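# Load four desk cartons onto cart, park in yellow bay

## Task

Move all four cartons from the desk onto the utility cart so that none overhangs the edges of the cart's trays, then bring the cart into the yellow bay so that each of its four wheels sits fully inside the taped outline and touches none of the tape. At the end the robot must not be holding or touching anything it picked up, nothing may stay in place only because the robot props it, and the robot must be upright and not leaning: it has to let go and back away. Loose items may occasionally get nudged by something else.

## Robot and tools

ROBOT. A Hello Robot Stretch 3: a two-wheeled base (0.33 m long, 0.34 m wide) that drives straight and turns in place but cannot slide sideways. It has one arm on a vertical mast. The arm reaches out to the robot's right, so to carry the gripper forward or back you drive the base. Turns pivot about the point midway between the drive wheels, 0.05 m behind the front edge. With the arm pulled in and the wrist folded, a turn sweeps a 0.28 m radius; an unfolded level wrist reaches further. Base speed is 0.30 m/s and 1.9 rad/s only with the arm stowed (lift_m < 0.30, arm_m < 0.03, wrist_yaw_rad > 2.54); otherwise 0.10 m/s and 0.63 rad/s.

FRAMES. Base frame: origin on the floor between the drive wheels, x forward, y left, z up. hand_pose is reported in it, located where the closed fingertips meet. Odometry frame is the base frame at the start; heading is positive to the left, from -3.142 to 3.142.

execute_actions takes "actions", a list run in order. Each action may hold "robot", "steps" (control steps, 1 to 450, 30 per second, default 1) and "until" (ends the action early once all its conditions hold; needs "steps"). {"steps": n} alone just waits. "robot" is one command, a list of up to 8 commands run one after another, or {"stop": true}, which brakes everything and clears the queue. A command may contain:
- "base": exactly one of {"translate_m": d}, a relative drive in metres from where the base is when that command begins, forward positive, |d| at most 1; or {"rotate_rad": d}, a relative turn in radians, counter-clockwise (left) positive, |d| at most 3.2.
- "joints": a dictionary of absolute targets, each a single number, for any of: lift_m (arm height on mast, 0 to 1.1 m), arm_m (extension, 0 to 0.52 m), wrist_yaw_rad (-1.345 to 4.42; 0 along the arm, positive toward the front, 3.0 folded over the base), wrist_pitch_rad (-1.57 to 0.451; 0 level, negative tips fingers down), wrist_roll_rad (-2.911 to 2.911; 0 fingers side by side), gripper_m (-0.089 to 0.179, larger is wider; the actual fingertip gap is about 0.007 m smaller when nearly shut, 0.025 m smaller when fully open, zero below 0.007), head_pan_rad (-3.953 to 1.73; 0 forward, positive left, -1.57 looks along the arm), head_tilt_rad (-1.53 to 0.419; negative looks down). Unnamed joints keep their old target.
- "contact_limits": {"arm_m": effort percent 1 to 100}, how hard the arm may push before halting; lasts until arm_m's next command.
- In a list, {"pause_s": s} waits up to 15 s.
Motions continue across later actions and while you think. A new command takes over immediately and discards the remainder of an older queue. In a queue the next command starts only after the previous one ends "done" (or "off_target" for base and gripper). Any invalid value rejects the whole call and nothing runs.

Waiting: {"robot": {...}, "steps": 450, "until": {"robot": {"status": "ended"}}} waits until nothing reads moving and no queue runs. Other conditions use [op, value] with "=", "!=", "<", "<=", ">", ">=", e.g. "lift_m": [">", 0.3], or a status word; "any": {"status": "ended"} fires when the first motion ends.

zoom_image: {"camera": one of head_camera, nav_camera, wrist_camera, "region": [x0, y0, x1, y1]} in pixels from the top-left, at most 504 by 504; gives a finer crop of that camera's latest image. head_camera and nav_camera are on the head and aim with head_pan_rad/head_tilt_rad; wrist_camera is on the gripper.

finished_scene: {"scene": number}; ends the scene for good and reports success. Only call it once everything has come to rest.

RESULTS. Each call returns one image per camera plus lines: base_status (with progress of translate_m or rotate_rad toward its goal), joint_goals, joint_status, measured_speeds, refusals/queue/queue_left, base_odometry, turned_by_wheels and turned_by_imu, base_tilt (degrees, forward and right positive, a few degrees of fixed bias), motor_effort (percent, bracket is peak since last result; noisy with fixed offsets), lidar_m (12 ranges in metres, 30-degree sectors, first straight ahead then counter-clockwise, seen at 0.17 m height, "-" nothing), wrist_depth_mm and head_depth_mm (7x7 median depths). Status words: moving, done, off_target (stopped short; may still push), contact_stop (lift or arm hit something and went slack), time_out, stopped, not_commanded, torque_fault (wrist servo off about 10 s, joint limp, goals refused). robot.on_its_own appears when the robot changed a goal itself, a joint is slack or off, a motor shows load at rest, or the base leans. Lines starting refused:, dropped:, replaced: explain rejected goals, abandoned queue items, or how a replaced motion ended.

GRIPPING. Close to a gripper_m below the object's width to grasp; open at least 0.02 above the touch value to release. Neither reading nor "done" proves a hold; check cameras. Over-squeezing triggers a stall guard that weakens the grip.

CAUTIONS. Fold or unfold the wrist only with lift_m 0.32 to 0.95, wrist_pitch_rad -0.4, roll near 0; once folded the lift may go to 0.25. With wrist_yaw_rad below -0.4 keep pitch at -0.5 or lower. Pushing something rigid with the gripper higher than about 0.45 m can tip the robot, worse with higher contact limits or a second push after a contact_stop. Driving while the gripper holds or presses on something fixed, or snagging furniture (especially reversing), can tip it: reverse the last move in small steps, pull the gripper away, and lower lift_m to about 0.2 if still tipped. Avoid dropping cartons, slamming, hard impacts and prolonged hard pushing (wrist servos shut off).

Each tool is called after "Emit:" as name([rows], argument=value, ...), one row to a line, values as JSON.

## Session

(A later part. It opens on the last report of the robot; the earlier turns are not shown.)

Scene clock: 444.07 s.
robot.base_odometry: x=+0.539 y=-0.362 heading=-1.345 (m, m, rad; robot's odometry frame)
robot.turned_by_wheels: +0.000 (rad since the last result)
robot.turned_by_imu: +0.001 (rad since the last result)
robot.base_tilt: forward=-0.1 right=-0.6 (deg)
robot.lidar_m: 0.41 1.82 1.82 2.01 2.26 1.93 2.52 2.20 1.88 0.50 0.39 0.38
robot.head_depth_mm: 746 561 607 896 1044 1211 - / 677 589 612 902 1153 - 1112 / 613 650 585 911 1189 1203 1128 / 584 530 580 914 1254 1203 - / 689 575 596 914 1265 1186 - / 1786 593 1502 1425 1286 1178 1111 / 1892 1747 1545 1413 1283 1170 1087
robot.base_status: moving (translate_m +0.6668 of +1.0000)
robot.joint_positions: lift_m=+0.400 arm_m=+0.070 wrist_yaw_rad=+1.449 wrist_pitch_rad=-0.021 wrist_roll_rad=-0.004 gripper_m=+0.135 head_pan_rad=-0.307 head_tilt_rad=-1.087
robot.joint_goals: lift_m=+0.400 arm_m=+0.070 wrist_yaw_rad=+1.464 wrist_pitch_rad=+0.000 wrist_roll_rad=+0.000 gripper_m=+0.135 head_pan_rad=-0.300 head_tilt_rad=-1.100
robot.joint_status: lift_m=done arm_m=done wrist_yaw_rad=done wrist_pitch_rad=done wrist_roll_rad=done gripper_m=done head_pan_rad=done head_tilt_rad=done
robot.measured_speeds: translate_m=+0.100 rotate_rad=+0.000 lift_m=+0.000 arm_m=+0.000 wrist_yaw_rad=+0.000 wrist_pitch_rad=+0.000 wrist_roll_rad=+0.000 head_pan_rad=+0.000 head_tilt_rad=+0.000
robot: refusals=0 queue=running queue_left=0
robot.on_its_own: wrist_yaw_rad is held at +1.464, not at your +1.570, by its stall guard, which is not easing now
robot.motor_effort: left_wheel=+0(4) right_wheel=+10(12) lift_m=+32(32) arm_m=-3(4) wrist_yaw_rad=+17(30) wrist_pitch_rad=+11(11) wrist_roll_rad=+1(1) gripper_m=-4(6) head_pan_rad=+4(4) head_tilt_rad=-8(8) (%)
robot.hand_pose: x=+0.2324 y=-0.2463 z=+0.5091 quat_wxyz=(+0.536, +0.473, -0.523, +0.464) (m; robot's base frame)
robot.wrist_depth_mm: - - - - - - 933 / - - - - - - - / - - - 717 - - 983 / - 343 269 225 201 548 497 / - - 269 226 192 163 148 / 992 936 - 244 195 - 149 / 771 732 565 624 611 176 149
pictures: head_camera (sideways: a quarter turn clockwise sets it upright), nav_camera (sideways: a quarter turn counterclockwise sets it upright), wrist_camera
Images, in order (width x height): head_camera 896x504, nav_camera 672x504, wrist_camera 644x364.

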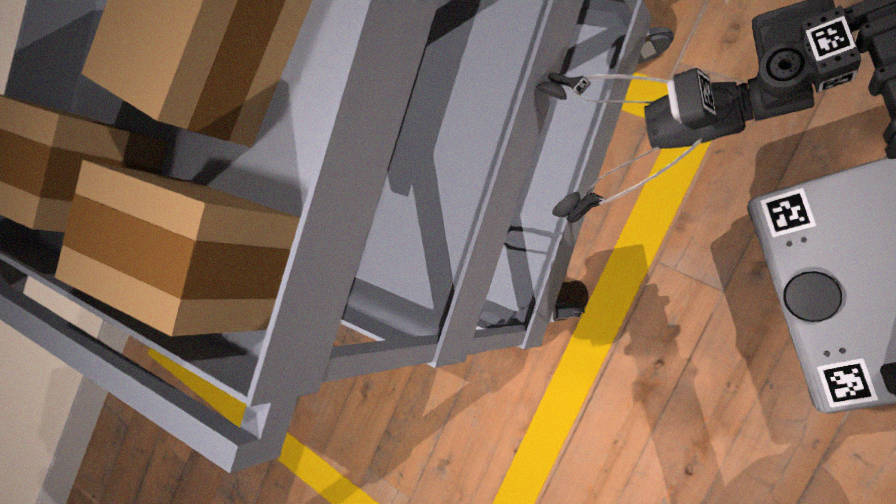

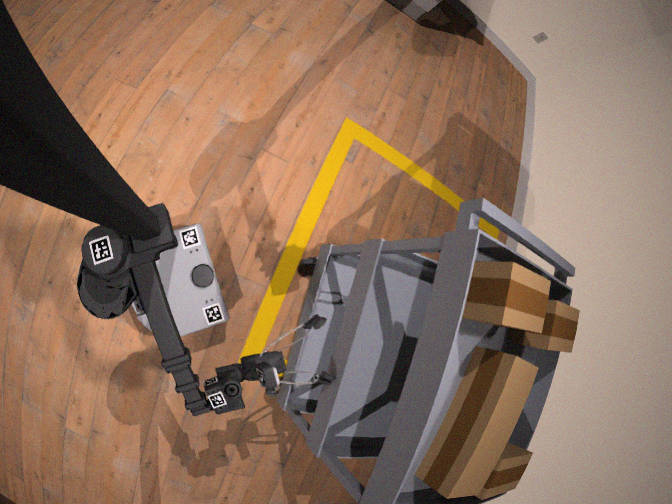

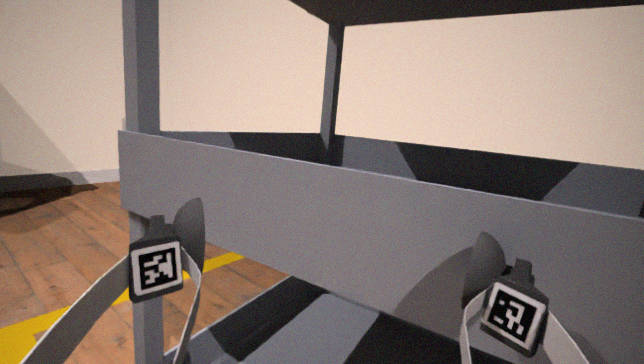

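Emit:
execute_actions([
  {"robot":{"joints":{"head_pan_rad":-0.8}},"steps":150,"until":{"robot":{"status":"ended"}}},
])

Scene clock: 448.27 s.
robot.base_odometry: x=+0.614 y=-0.687 heading=-1.345 (m, m, rad; robot's odometry frame)
robot.turned_by_wheels: +0.000 (rad since the last result)
robot.turned_by_imu: +0.000 (rad since the last result)
robot.base_tilt: forward=+0.2 right=-1.0 (deg)
robot.lidar_m: 0.49 1.61 1.60 1.77 2.51 2.19 2.80 2.10 2.09 0.44 0.40 0.40
robot.head_depth_mm: 604 568 607 909 1325 1236 1116 / 645 574 592 921 1266 1181 1094 / 604 590 605 927 1205 1193 - / 598 613 593 914 1252 1213 - / 622 638 600 920 1259 1190 - / 610 627 593 915 1253 1181 1099 / 565 541 601 913 1279 1176 1081
robot.base_status: done (translate_m +1.0000 of +1.0000)
robot.joint_positions: lift_m=+0.400 arm_m=+0.070 wrist_yaw_rad=+1.461 wrist_pitch_rad=-0.021 wrist_roll_rad=-0.004 gripper_m=+0.135 head_pan_rad=-0.793 head_tilt_rad=-1.088
robot.joint_goals: lift_m=+0.400 arm_m=+0.070 wrist_yaw_rad=+1.464 wrist_pitch_rad=+0.000 wrist_roll_rad=+0.000 gripper_m=+0.135 head_pan_rad=-0.800 head_tilt_rad=-1.100
robot.joint_status: lift_m=done arm_m=done wrist_yaw_rad=done wrist_pitch_rad=done wrist_roll_rad=done gripper_m=done head_pan_rad=done head_tilt_rad=done
robot.measured_speeds: translate_m=+0.000 rotate_rad=+0.000 lift_m=+0.000 arm_m=+0.000 wrist_yaw_rad=+0.000 wrist_pitch_rad=+0.000 wrist_roll_rad=+0.000 head_pan_rad=+0.000 head_tilt_rad=+0.000
robot: refusals=0 queue=done queue_left=0
robot.on_its_own: wrist_yaw_rad is held at +1.464, not at your +1.570, by its stall guard, which is not easing now
robot.motor_effort: left_wheel=+2(6) right_wheel=-1(23) lift_m=+32(32) arm_m=-1(3) wrist_yaw_rad=+3(19) wrist_pitch_rad=+11(13) wrist_roll_rad=+1(2) gripper_m=-1(5) head_pan_rad=-4(42) head_tilt_rad=-7(7) (%)
robot.hand_pose: x=+0.2328 y=-0.2432 z=+0.5091 quat_wxyz=(+0.533, +0.476, -0.520, +0.467) (m; robot's base frame)
robot.wrist_depth_mm: - - - - 644 844 774 / - - - - - 906 807 / - - - - - 911 819 / - - 384 264 221 553 485 / - - 437 269 202 159 138 / 976 943 982 - 206 151 136 / 770 772 548 595 629 176 136
pictures: head_camera (sideways: a quarter turn clockwise sets it upright), nav_camera (sideways: a quarter turn counterclockwise sets it upright), wrist_camera
Images, in order (width x height): head_camera 896x504, nav_camera 672x504, wrist_camera 644x364.

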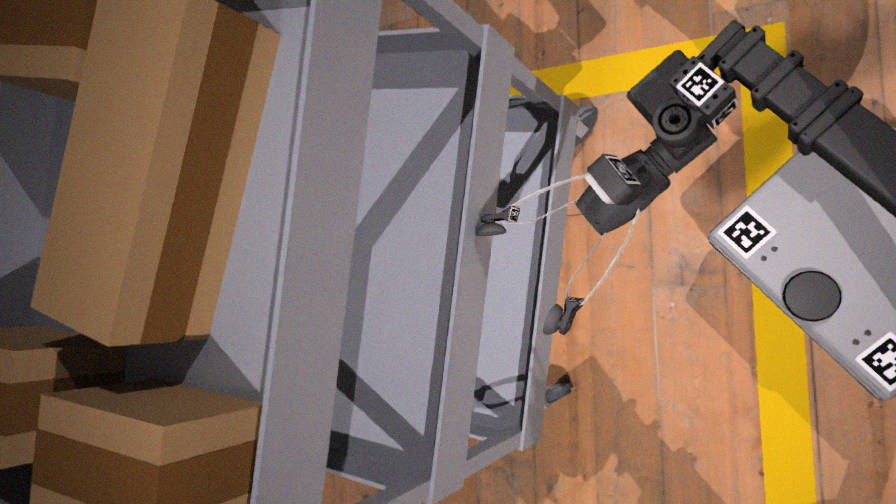

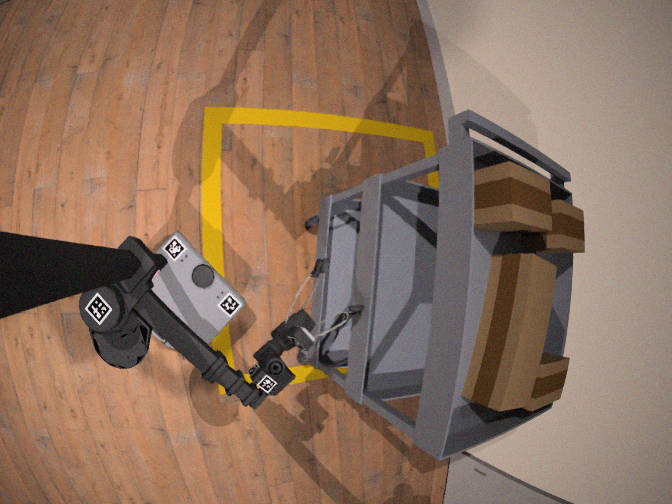

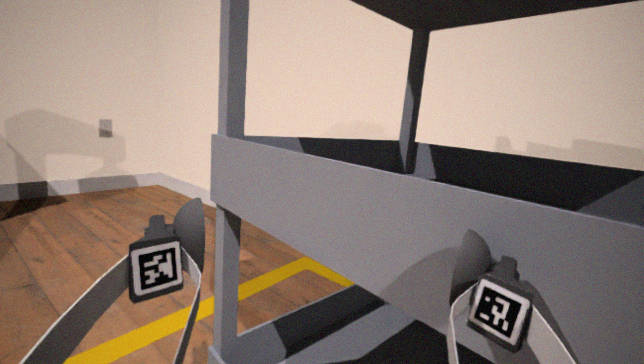

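Emit:
execute_actions([
  {"robot":[{"base":{"rotate_rad":0.72},"joints":{"wrist_yaw_rad":1.57}},{"base":{"translate_m":-0.53},"joints":{"arm_m":0.12,"head_pan_rad":-1.0,"head_tilt_rad":-1.0}}],"steps":350,"until":{"robot":{"status":"ended"}}},
])

Scene clock: 465.33 s.
robot.base_odometry: x=+0.184 y=-0.377 heading=-0.625 (m, m, rad; robot's odometry frame)
robot.turned_by_wheels: +0.720 (rad since the last result)
robot.turned_by_imu: +0.712 (rad since the last result)
robot.base_tilt: forward=+0.2 right=-0.9 (deg)
robot.lidar_m: 2.12 2.14 2.64 2.13 2.24 2.04 1.57 2.06 1.46 0.87 0.46 0.56
robot.head_depth_mm: 1173 1396 1642 1552 1374 1261 1124 / 790 790 1643 1531 1368 1196 - / 698 719 1053 1354 1375 1204 1141 / 697 659 652 910 1252 1210 - / 694 699 674 983 1304 1208 1111 / 707 732 1050 1271 1329 1197 1089 / 773 717 1067 1384 1318 1194 1090
robot.base_status: done (translate_m -0.5300 of -0.5300)
robot.joint_positions: lift_m=+0.400 arm_m=+0.120 wrist_yaw_rad=+1.567 wrist_pitch_rad=-0.021 wrist_roll_rad=-0.004 gripper_m=+0.135 head_pan_rad=-0.993 head_tilt_rad=-1.001
robot.joint_goals: lift_m=+0.400 arm_m=+0.120 wrist_yaw_rad=+1.570 wrist_pitch_rad=+0.000 wrist_roll_rad=+0.000 gripper_m=+0.135 head_pan_rad=-1.000 head_tilt_rad=-1.000
robot.joint_status: lift_m=done arm_m=done wrist_yaw_rad=done wrist_pitch_rad=done wrist_roll_rad=done gripper_m=done head_pan_rad=done head_tilt_rad=done
robot.measured_speeds: translate_m=+0.000 rotate_rad=+0.000 lift_m=+0.000 arm_m=+0.000 wrist_yaw_rad=+0.000 wrist_pitch_rad=+0.000 wrist_roll_rad=+0.000 head_pan_rad=+0.000 head_tilt_rad=+0.000
robot: refusals=0 queue=done queue_left=0
robot.motor_effort: left_wheel=-1(8) right_wheel=+2(6) lift_m=+32(32) arm_m=+5(4) wrist_yaw_rad=+3(5) wrist_pitch_rad=+11(11) wrist_roll_rad=+1(2) gripper_m=-1(1) head_pan_rad=-4(27) head_tilt_rad=+1(13) (%)
robot.hand_pose: x=+0.2343 y=-0.2656 z=+0.5092 quat_wxyz=(+0.507, +0.503, -0.494, +0.495) (m; robot's base frame)
robot.wrist_depth_mm: - - - - - 591 467 / - - - - - - 167 / - - - - - - 163 / - - - - 545 288 159 / - - - - - 224 154 / 996 925 - - 821 184 159 / 759 781 821 859 661 626 165
pictures: head_camera (sideways: a quarter turn clockwise sets it upright), nav_camera (sideways: a quarter turn counterclockwise sets it upright), wrist_camera
Images, in order (width x height): head_camera 896x504, nav_camera 672x504, wrist_camera 644x364.

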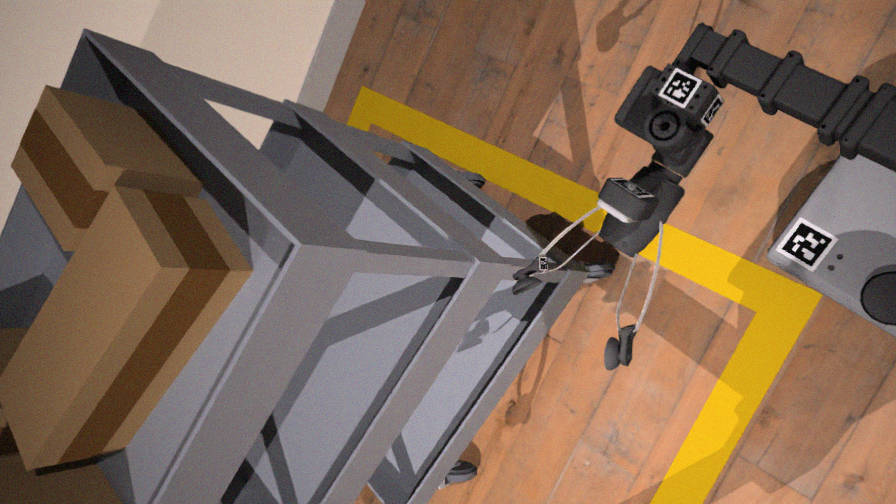

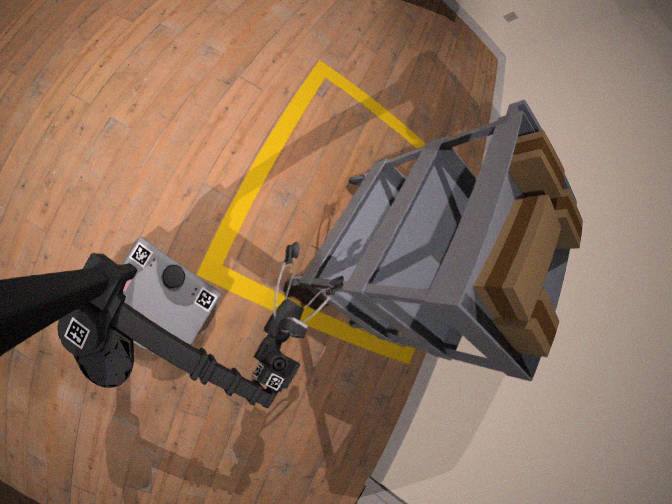

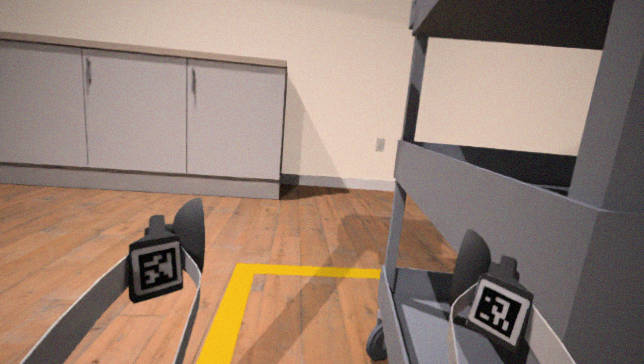

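Emit:
execute_actions([
  {"robot":[{"base":{"translate_m":-0.05}},{"joints":{"arm_m":0.49}},{"base":{"translate_m":0.25}},{"base":{"translate_m":-0.15},"joints":{"lift_m":0.2,"wrist_pitch_rad":-0.2}}],"steps":450,"until":{"robot":{"status":"ended"}}},
])

Scene clock: 479.77 s.
robot.base_odometry: x=+0.225 y=-0.406 heading=-0.625 (m, m, rad; robot's odometry frame)
robot.turned_by_wheels: +0.000 (rad since the last result)
robot.turned_by_imu: -0.009 (rad since the last result)
robot.base_tilt: forward=+0.2 right=-0.9 (deg)
robot.lidar_m: 2.07 2.09 2.57 2.13 2.42 2.08 1.61 2.11 1.46 1.34 0.62 0.62
robot.head_depth_mm: 1199 1387 1638 1579 1367 1219 1126 / 1233 1451 1702 1567 1369 1238 1104 / 833 1434 1674 1500 1357 1220 1139 / 765 1186 1157 1444 1350 1207 - / 748 749 1083 1333 1329 1204 1110 / 730 716 1012 1367 1332 1195 1089 / 820 797 1130 1459 1323 1187 1087
robot.base_status: done (translate_m -0.1500 of -0.1500)
robot.joint_positions: lift_m=+0.200 arm_m=+0.490 wrist_yaw_rad=+1.505 wrist_pitch_rad=-0.215 wrist_roll_rad=-0.004 gripper_m=+0.135 head_pan_rad=-0.993 head_tilt_rad=-1.001
robot.joint_goals: lift_m=+0.200 arm_m=+0.490 wrist_yaw_rad=+1.508 wrist_pitch_rad=-0.200 wrist_roll_rad=+0.000 gripper_m=+0.135 head_pan_rad=-1.000 head_tilt_rad=-1.000
robot.joint_status: lift_m=done arm_m=done wrist_yaw_rad=done wrist_pitch_rad=done wrist_roll_rad=done gripper_m=done head_pan_rad=done head_tilt_rad=done
robot.measured_speeds: translate_m=+0.000 rotate_rad=+0.000 lift_m=+0.000 arm_m=+0.000 wrist_yaw_rad=+0.000 wrist_pitch_rad=+0.000 wrist_roll_rad=+0.000 head_pan_rad=+0.000 head_tilt_rad=+0.000
robot: refusals=0 queue=done queue_left=0
robot.on_its_own: wrist_yaw_rad is held at +1.508, not at your +1.570, by its stall guard, which is not easing now
robot.motor_effort: left_wheel=+0(34) right_wheel=+1(44) lift_m=+26(33) arm_m=+2(5) wrist_yaw_rad=+3(49) wrist_pitch_rad=+8(16) wrist_roll_rad=+1(2) gripper_m=-1(10) head_pan_rad=-4(4) head_tilt_rad=+1(1) (%)
robot.hand_pose: x=+0.2233 y=-0.6511 z=+0.2605 quat_wxyz=(+0.566, +0.535, -0.460, +0.426) (m; robot's base frame)
robot.wrist_depth_mm: - - - - - 876 277 / - - - - - 959 592 / - - 697 895 862 884 626 / 826 712 381 368 567 419 675 / 592 604 397 371 351 329 671 / 477 452 485 511 516 549 553 / 395 405 407 420 431 364 458
pictures: head_camera (sideways: a quarter turn clockwise sets it upright), nav_camera (sideways: a quarter turn counterclockwise sets it upright), wrist_camera
Images, in order (width x height): head_camera 896x504, nav_camera 672x504, wrist_camera 644x364.

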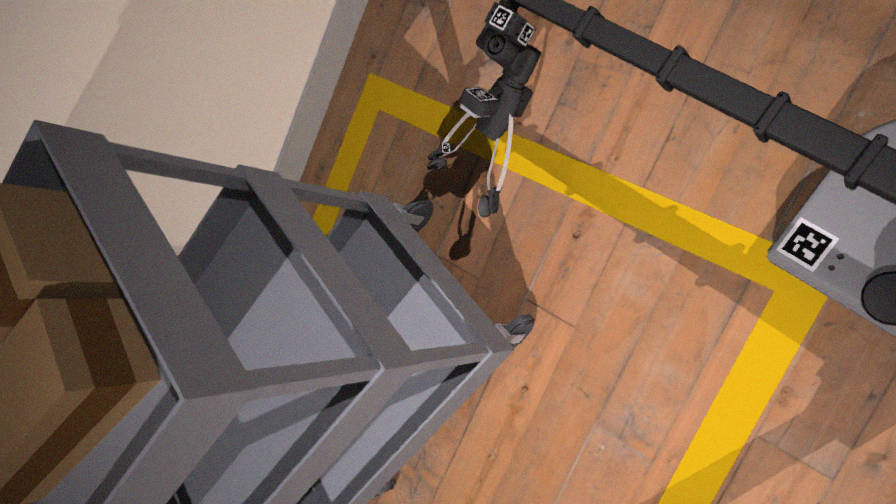

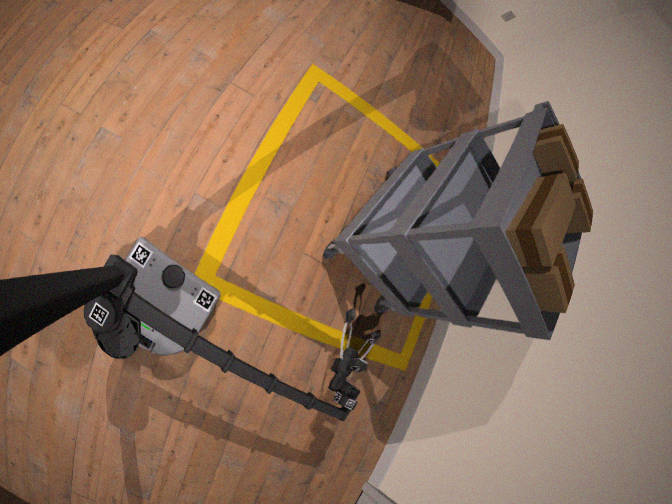

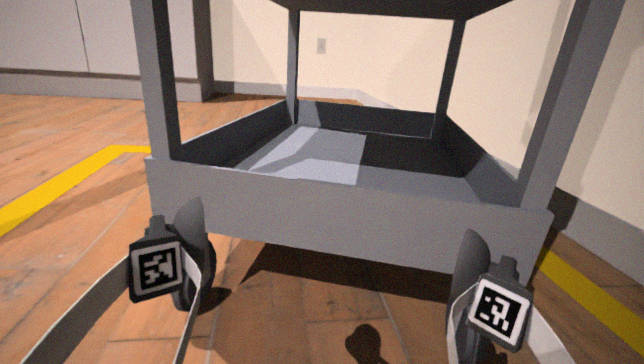

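Emit:
execute_actions([
  {"robot":{"joints":{"lift_m":0.0,"wrist_pitch_rad":-0.25,"wrist_yaw_rad":1.3,"gripper_m":0.179}},"steps":450,"until":{"robot":{"status":"ended"}}},
])

Scene clock: 485.17 s.
robot.base_odometry: x=+0.225 y=-0.406 heading=-0.625 (m, m, rad; robot's odometry frame)
robot.turned_by_wheels: +0.000 (rad since the last result)
robot.turned_by_imu: +0.000 (rad since the last result)
robot.base_tilt: forward=+0.2 right=-0.9 (deg)
robot.lidar_m: 2.07 2.09 2.57 2.13 2.42 2.08 1.62 2.11 1.46 1.34 0.62 0.62
robot.head_depth_mm: 1201 1382 1641 1555 1381 1235 1124 / 1223 1457 1687 1538 1345 1234 1114 / 834 1434 1660 1507 1351 1222 - / 766 1184 1159 1451 1354 1212 - / 746 748 1079 1327 1337 1208 1114 / 730 716 1012 1367 1327 1204 1090 / 819 797 1133 1454 1319 1189 1084
robot.base_status: done (translate_m -0.1500 of -0.1500)
robot.joint_positions: lift_m=+0.000 arm_m=+0.490 wrist_yaw_rad=+1.303 wrist_pitch_rad=-0.265 wrist_roll_rad=-0.004 gripper_m=+0.179 head_pan_rad=-0.993 head_tilt_rad=-1.001
robot.joint_goals: lift_m=+0.000 arm_m=+0.490 wrist_yaw_rad=+1.300 wrist_pitch_rad=-0.250 wrist_roll_rad=+0.000 gripper_m=+0.179 head_pan_rad=-1.000 head_tilt_rad=-1.000
robot.joint_status: lift_m=done arm_m=done wrist_yaw_rad=done wrist_pitch_rad=done wrist_roll_rad=done gripper_m=done head_pan_rad=done head_tilt_rad=done
robot.measured_speeds: translate_m=+0.000 rotate_rad=+0.000 lift_m=+0.000 arm_m=+0.000 wrist_yaw_rad=+0.000 wrist_pitch_rad=+0.000 wrist_roll_rad=+0.000 head_pan_rad=+0.000 head_tilt_rad=+0.000
robot: refusals=0 queue=done queue_left=0
robot.motor_effort: left_wheel=-1(0) right_wheel=+1(0) lift_m=+26(25) arm_m=+1(1) wrist_yaw_rad=-4(5) wrist_pitch_rad=+8(9) wrist_roll_rad=+2(2) gripper_m=-1(84) head_pan_rad=-4(4) head_tilt_rad=+0(0) (%)
robot.hand_pose: x=+0.2110 y=-0.6987 z=+0.0486 quat_wxyz=(+0.615, +0.499, -0.499, +0.352) (m; robot's base frame)
robot.wrist_depth_mm: 281 281 280 284 282 653 560 / 309 888 828 928 332 709 561 / 310 436 499 530 331 618 538 / 305 319 332 347 342 384 406 / 235 250 250 256 265 277 286 / - 186 198 204 209 218 222 / 158 162 164 169 172 174 185
pictures: head_camera (sideways: a quarter turn clockwise sets it upright), nav_camera (sideways: a quarter turn counterclockwise sets it upright), wrist_camera
Images, in order (width x height): head_camera 896x504, nav_camera 672x504, wrist_camera 644x364.

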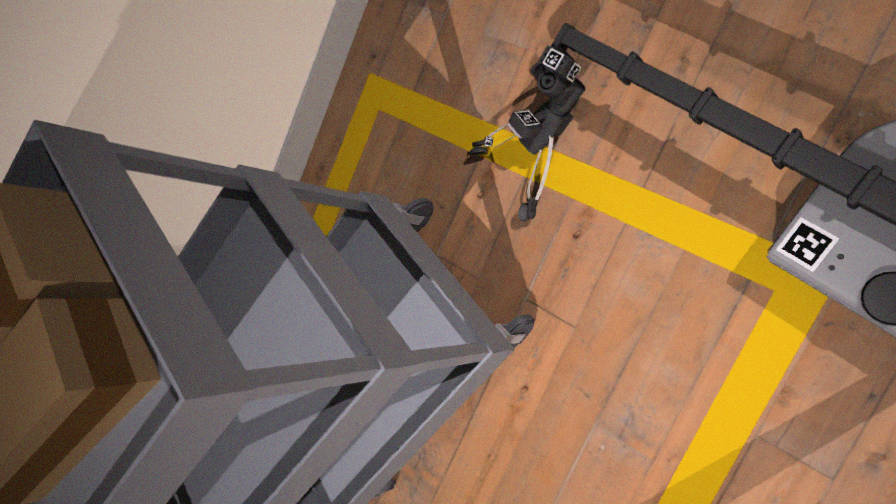

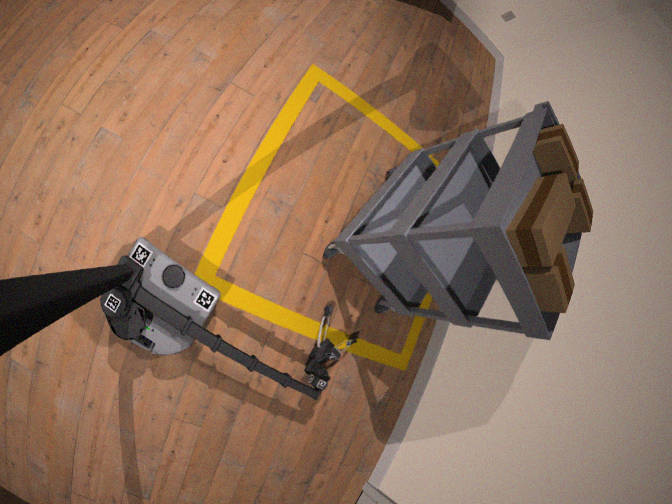

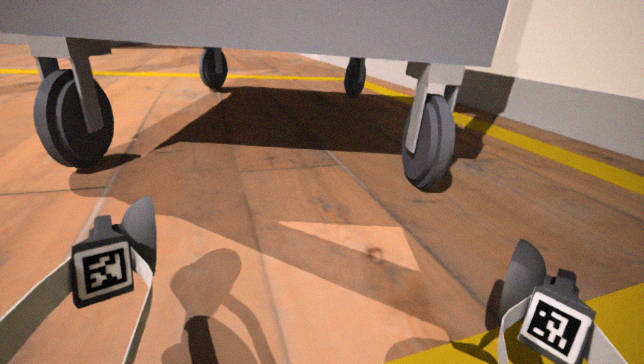

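Emit:
zoom_image(camera="wrist_camera", region=[300, 40, 480, 130])

Region (300, 40, 480, 130) of wrist_camera's 644x364 image, scaled by 2.800.

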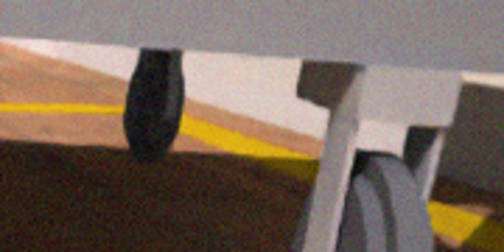

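Emit:
finished_scene(scene=1)

The scene is finished: the task was done.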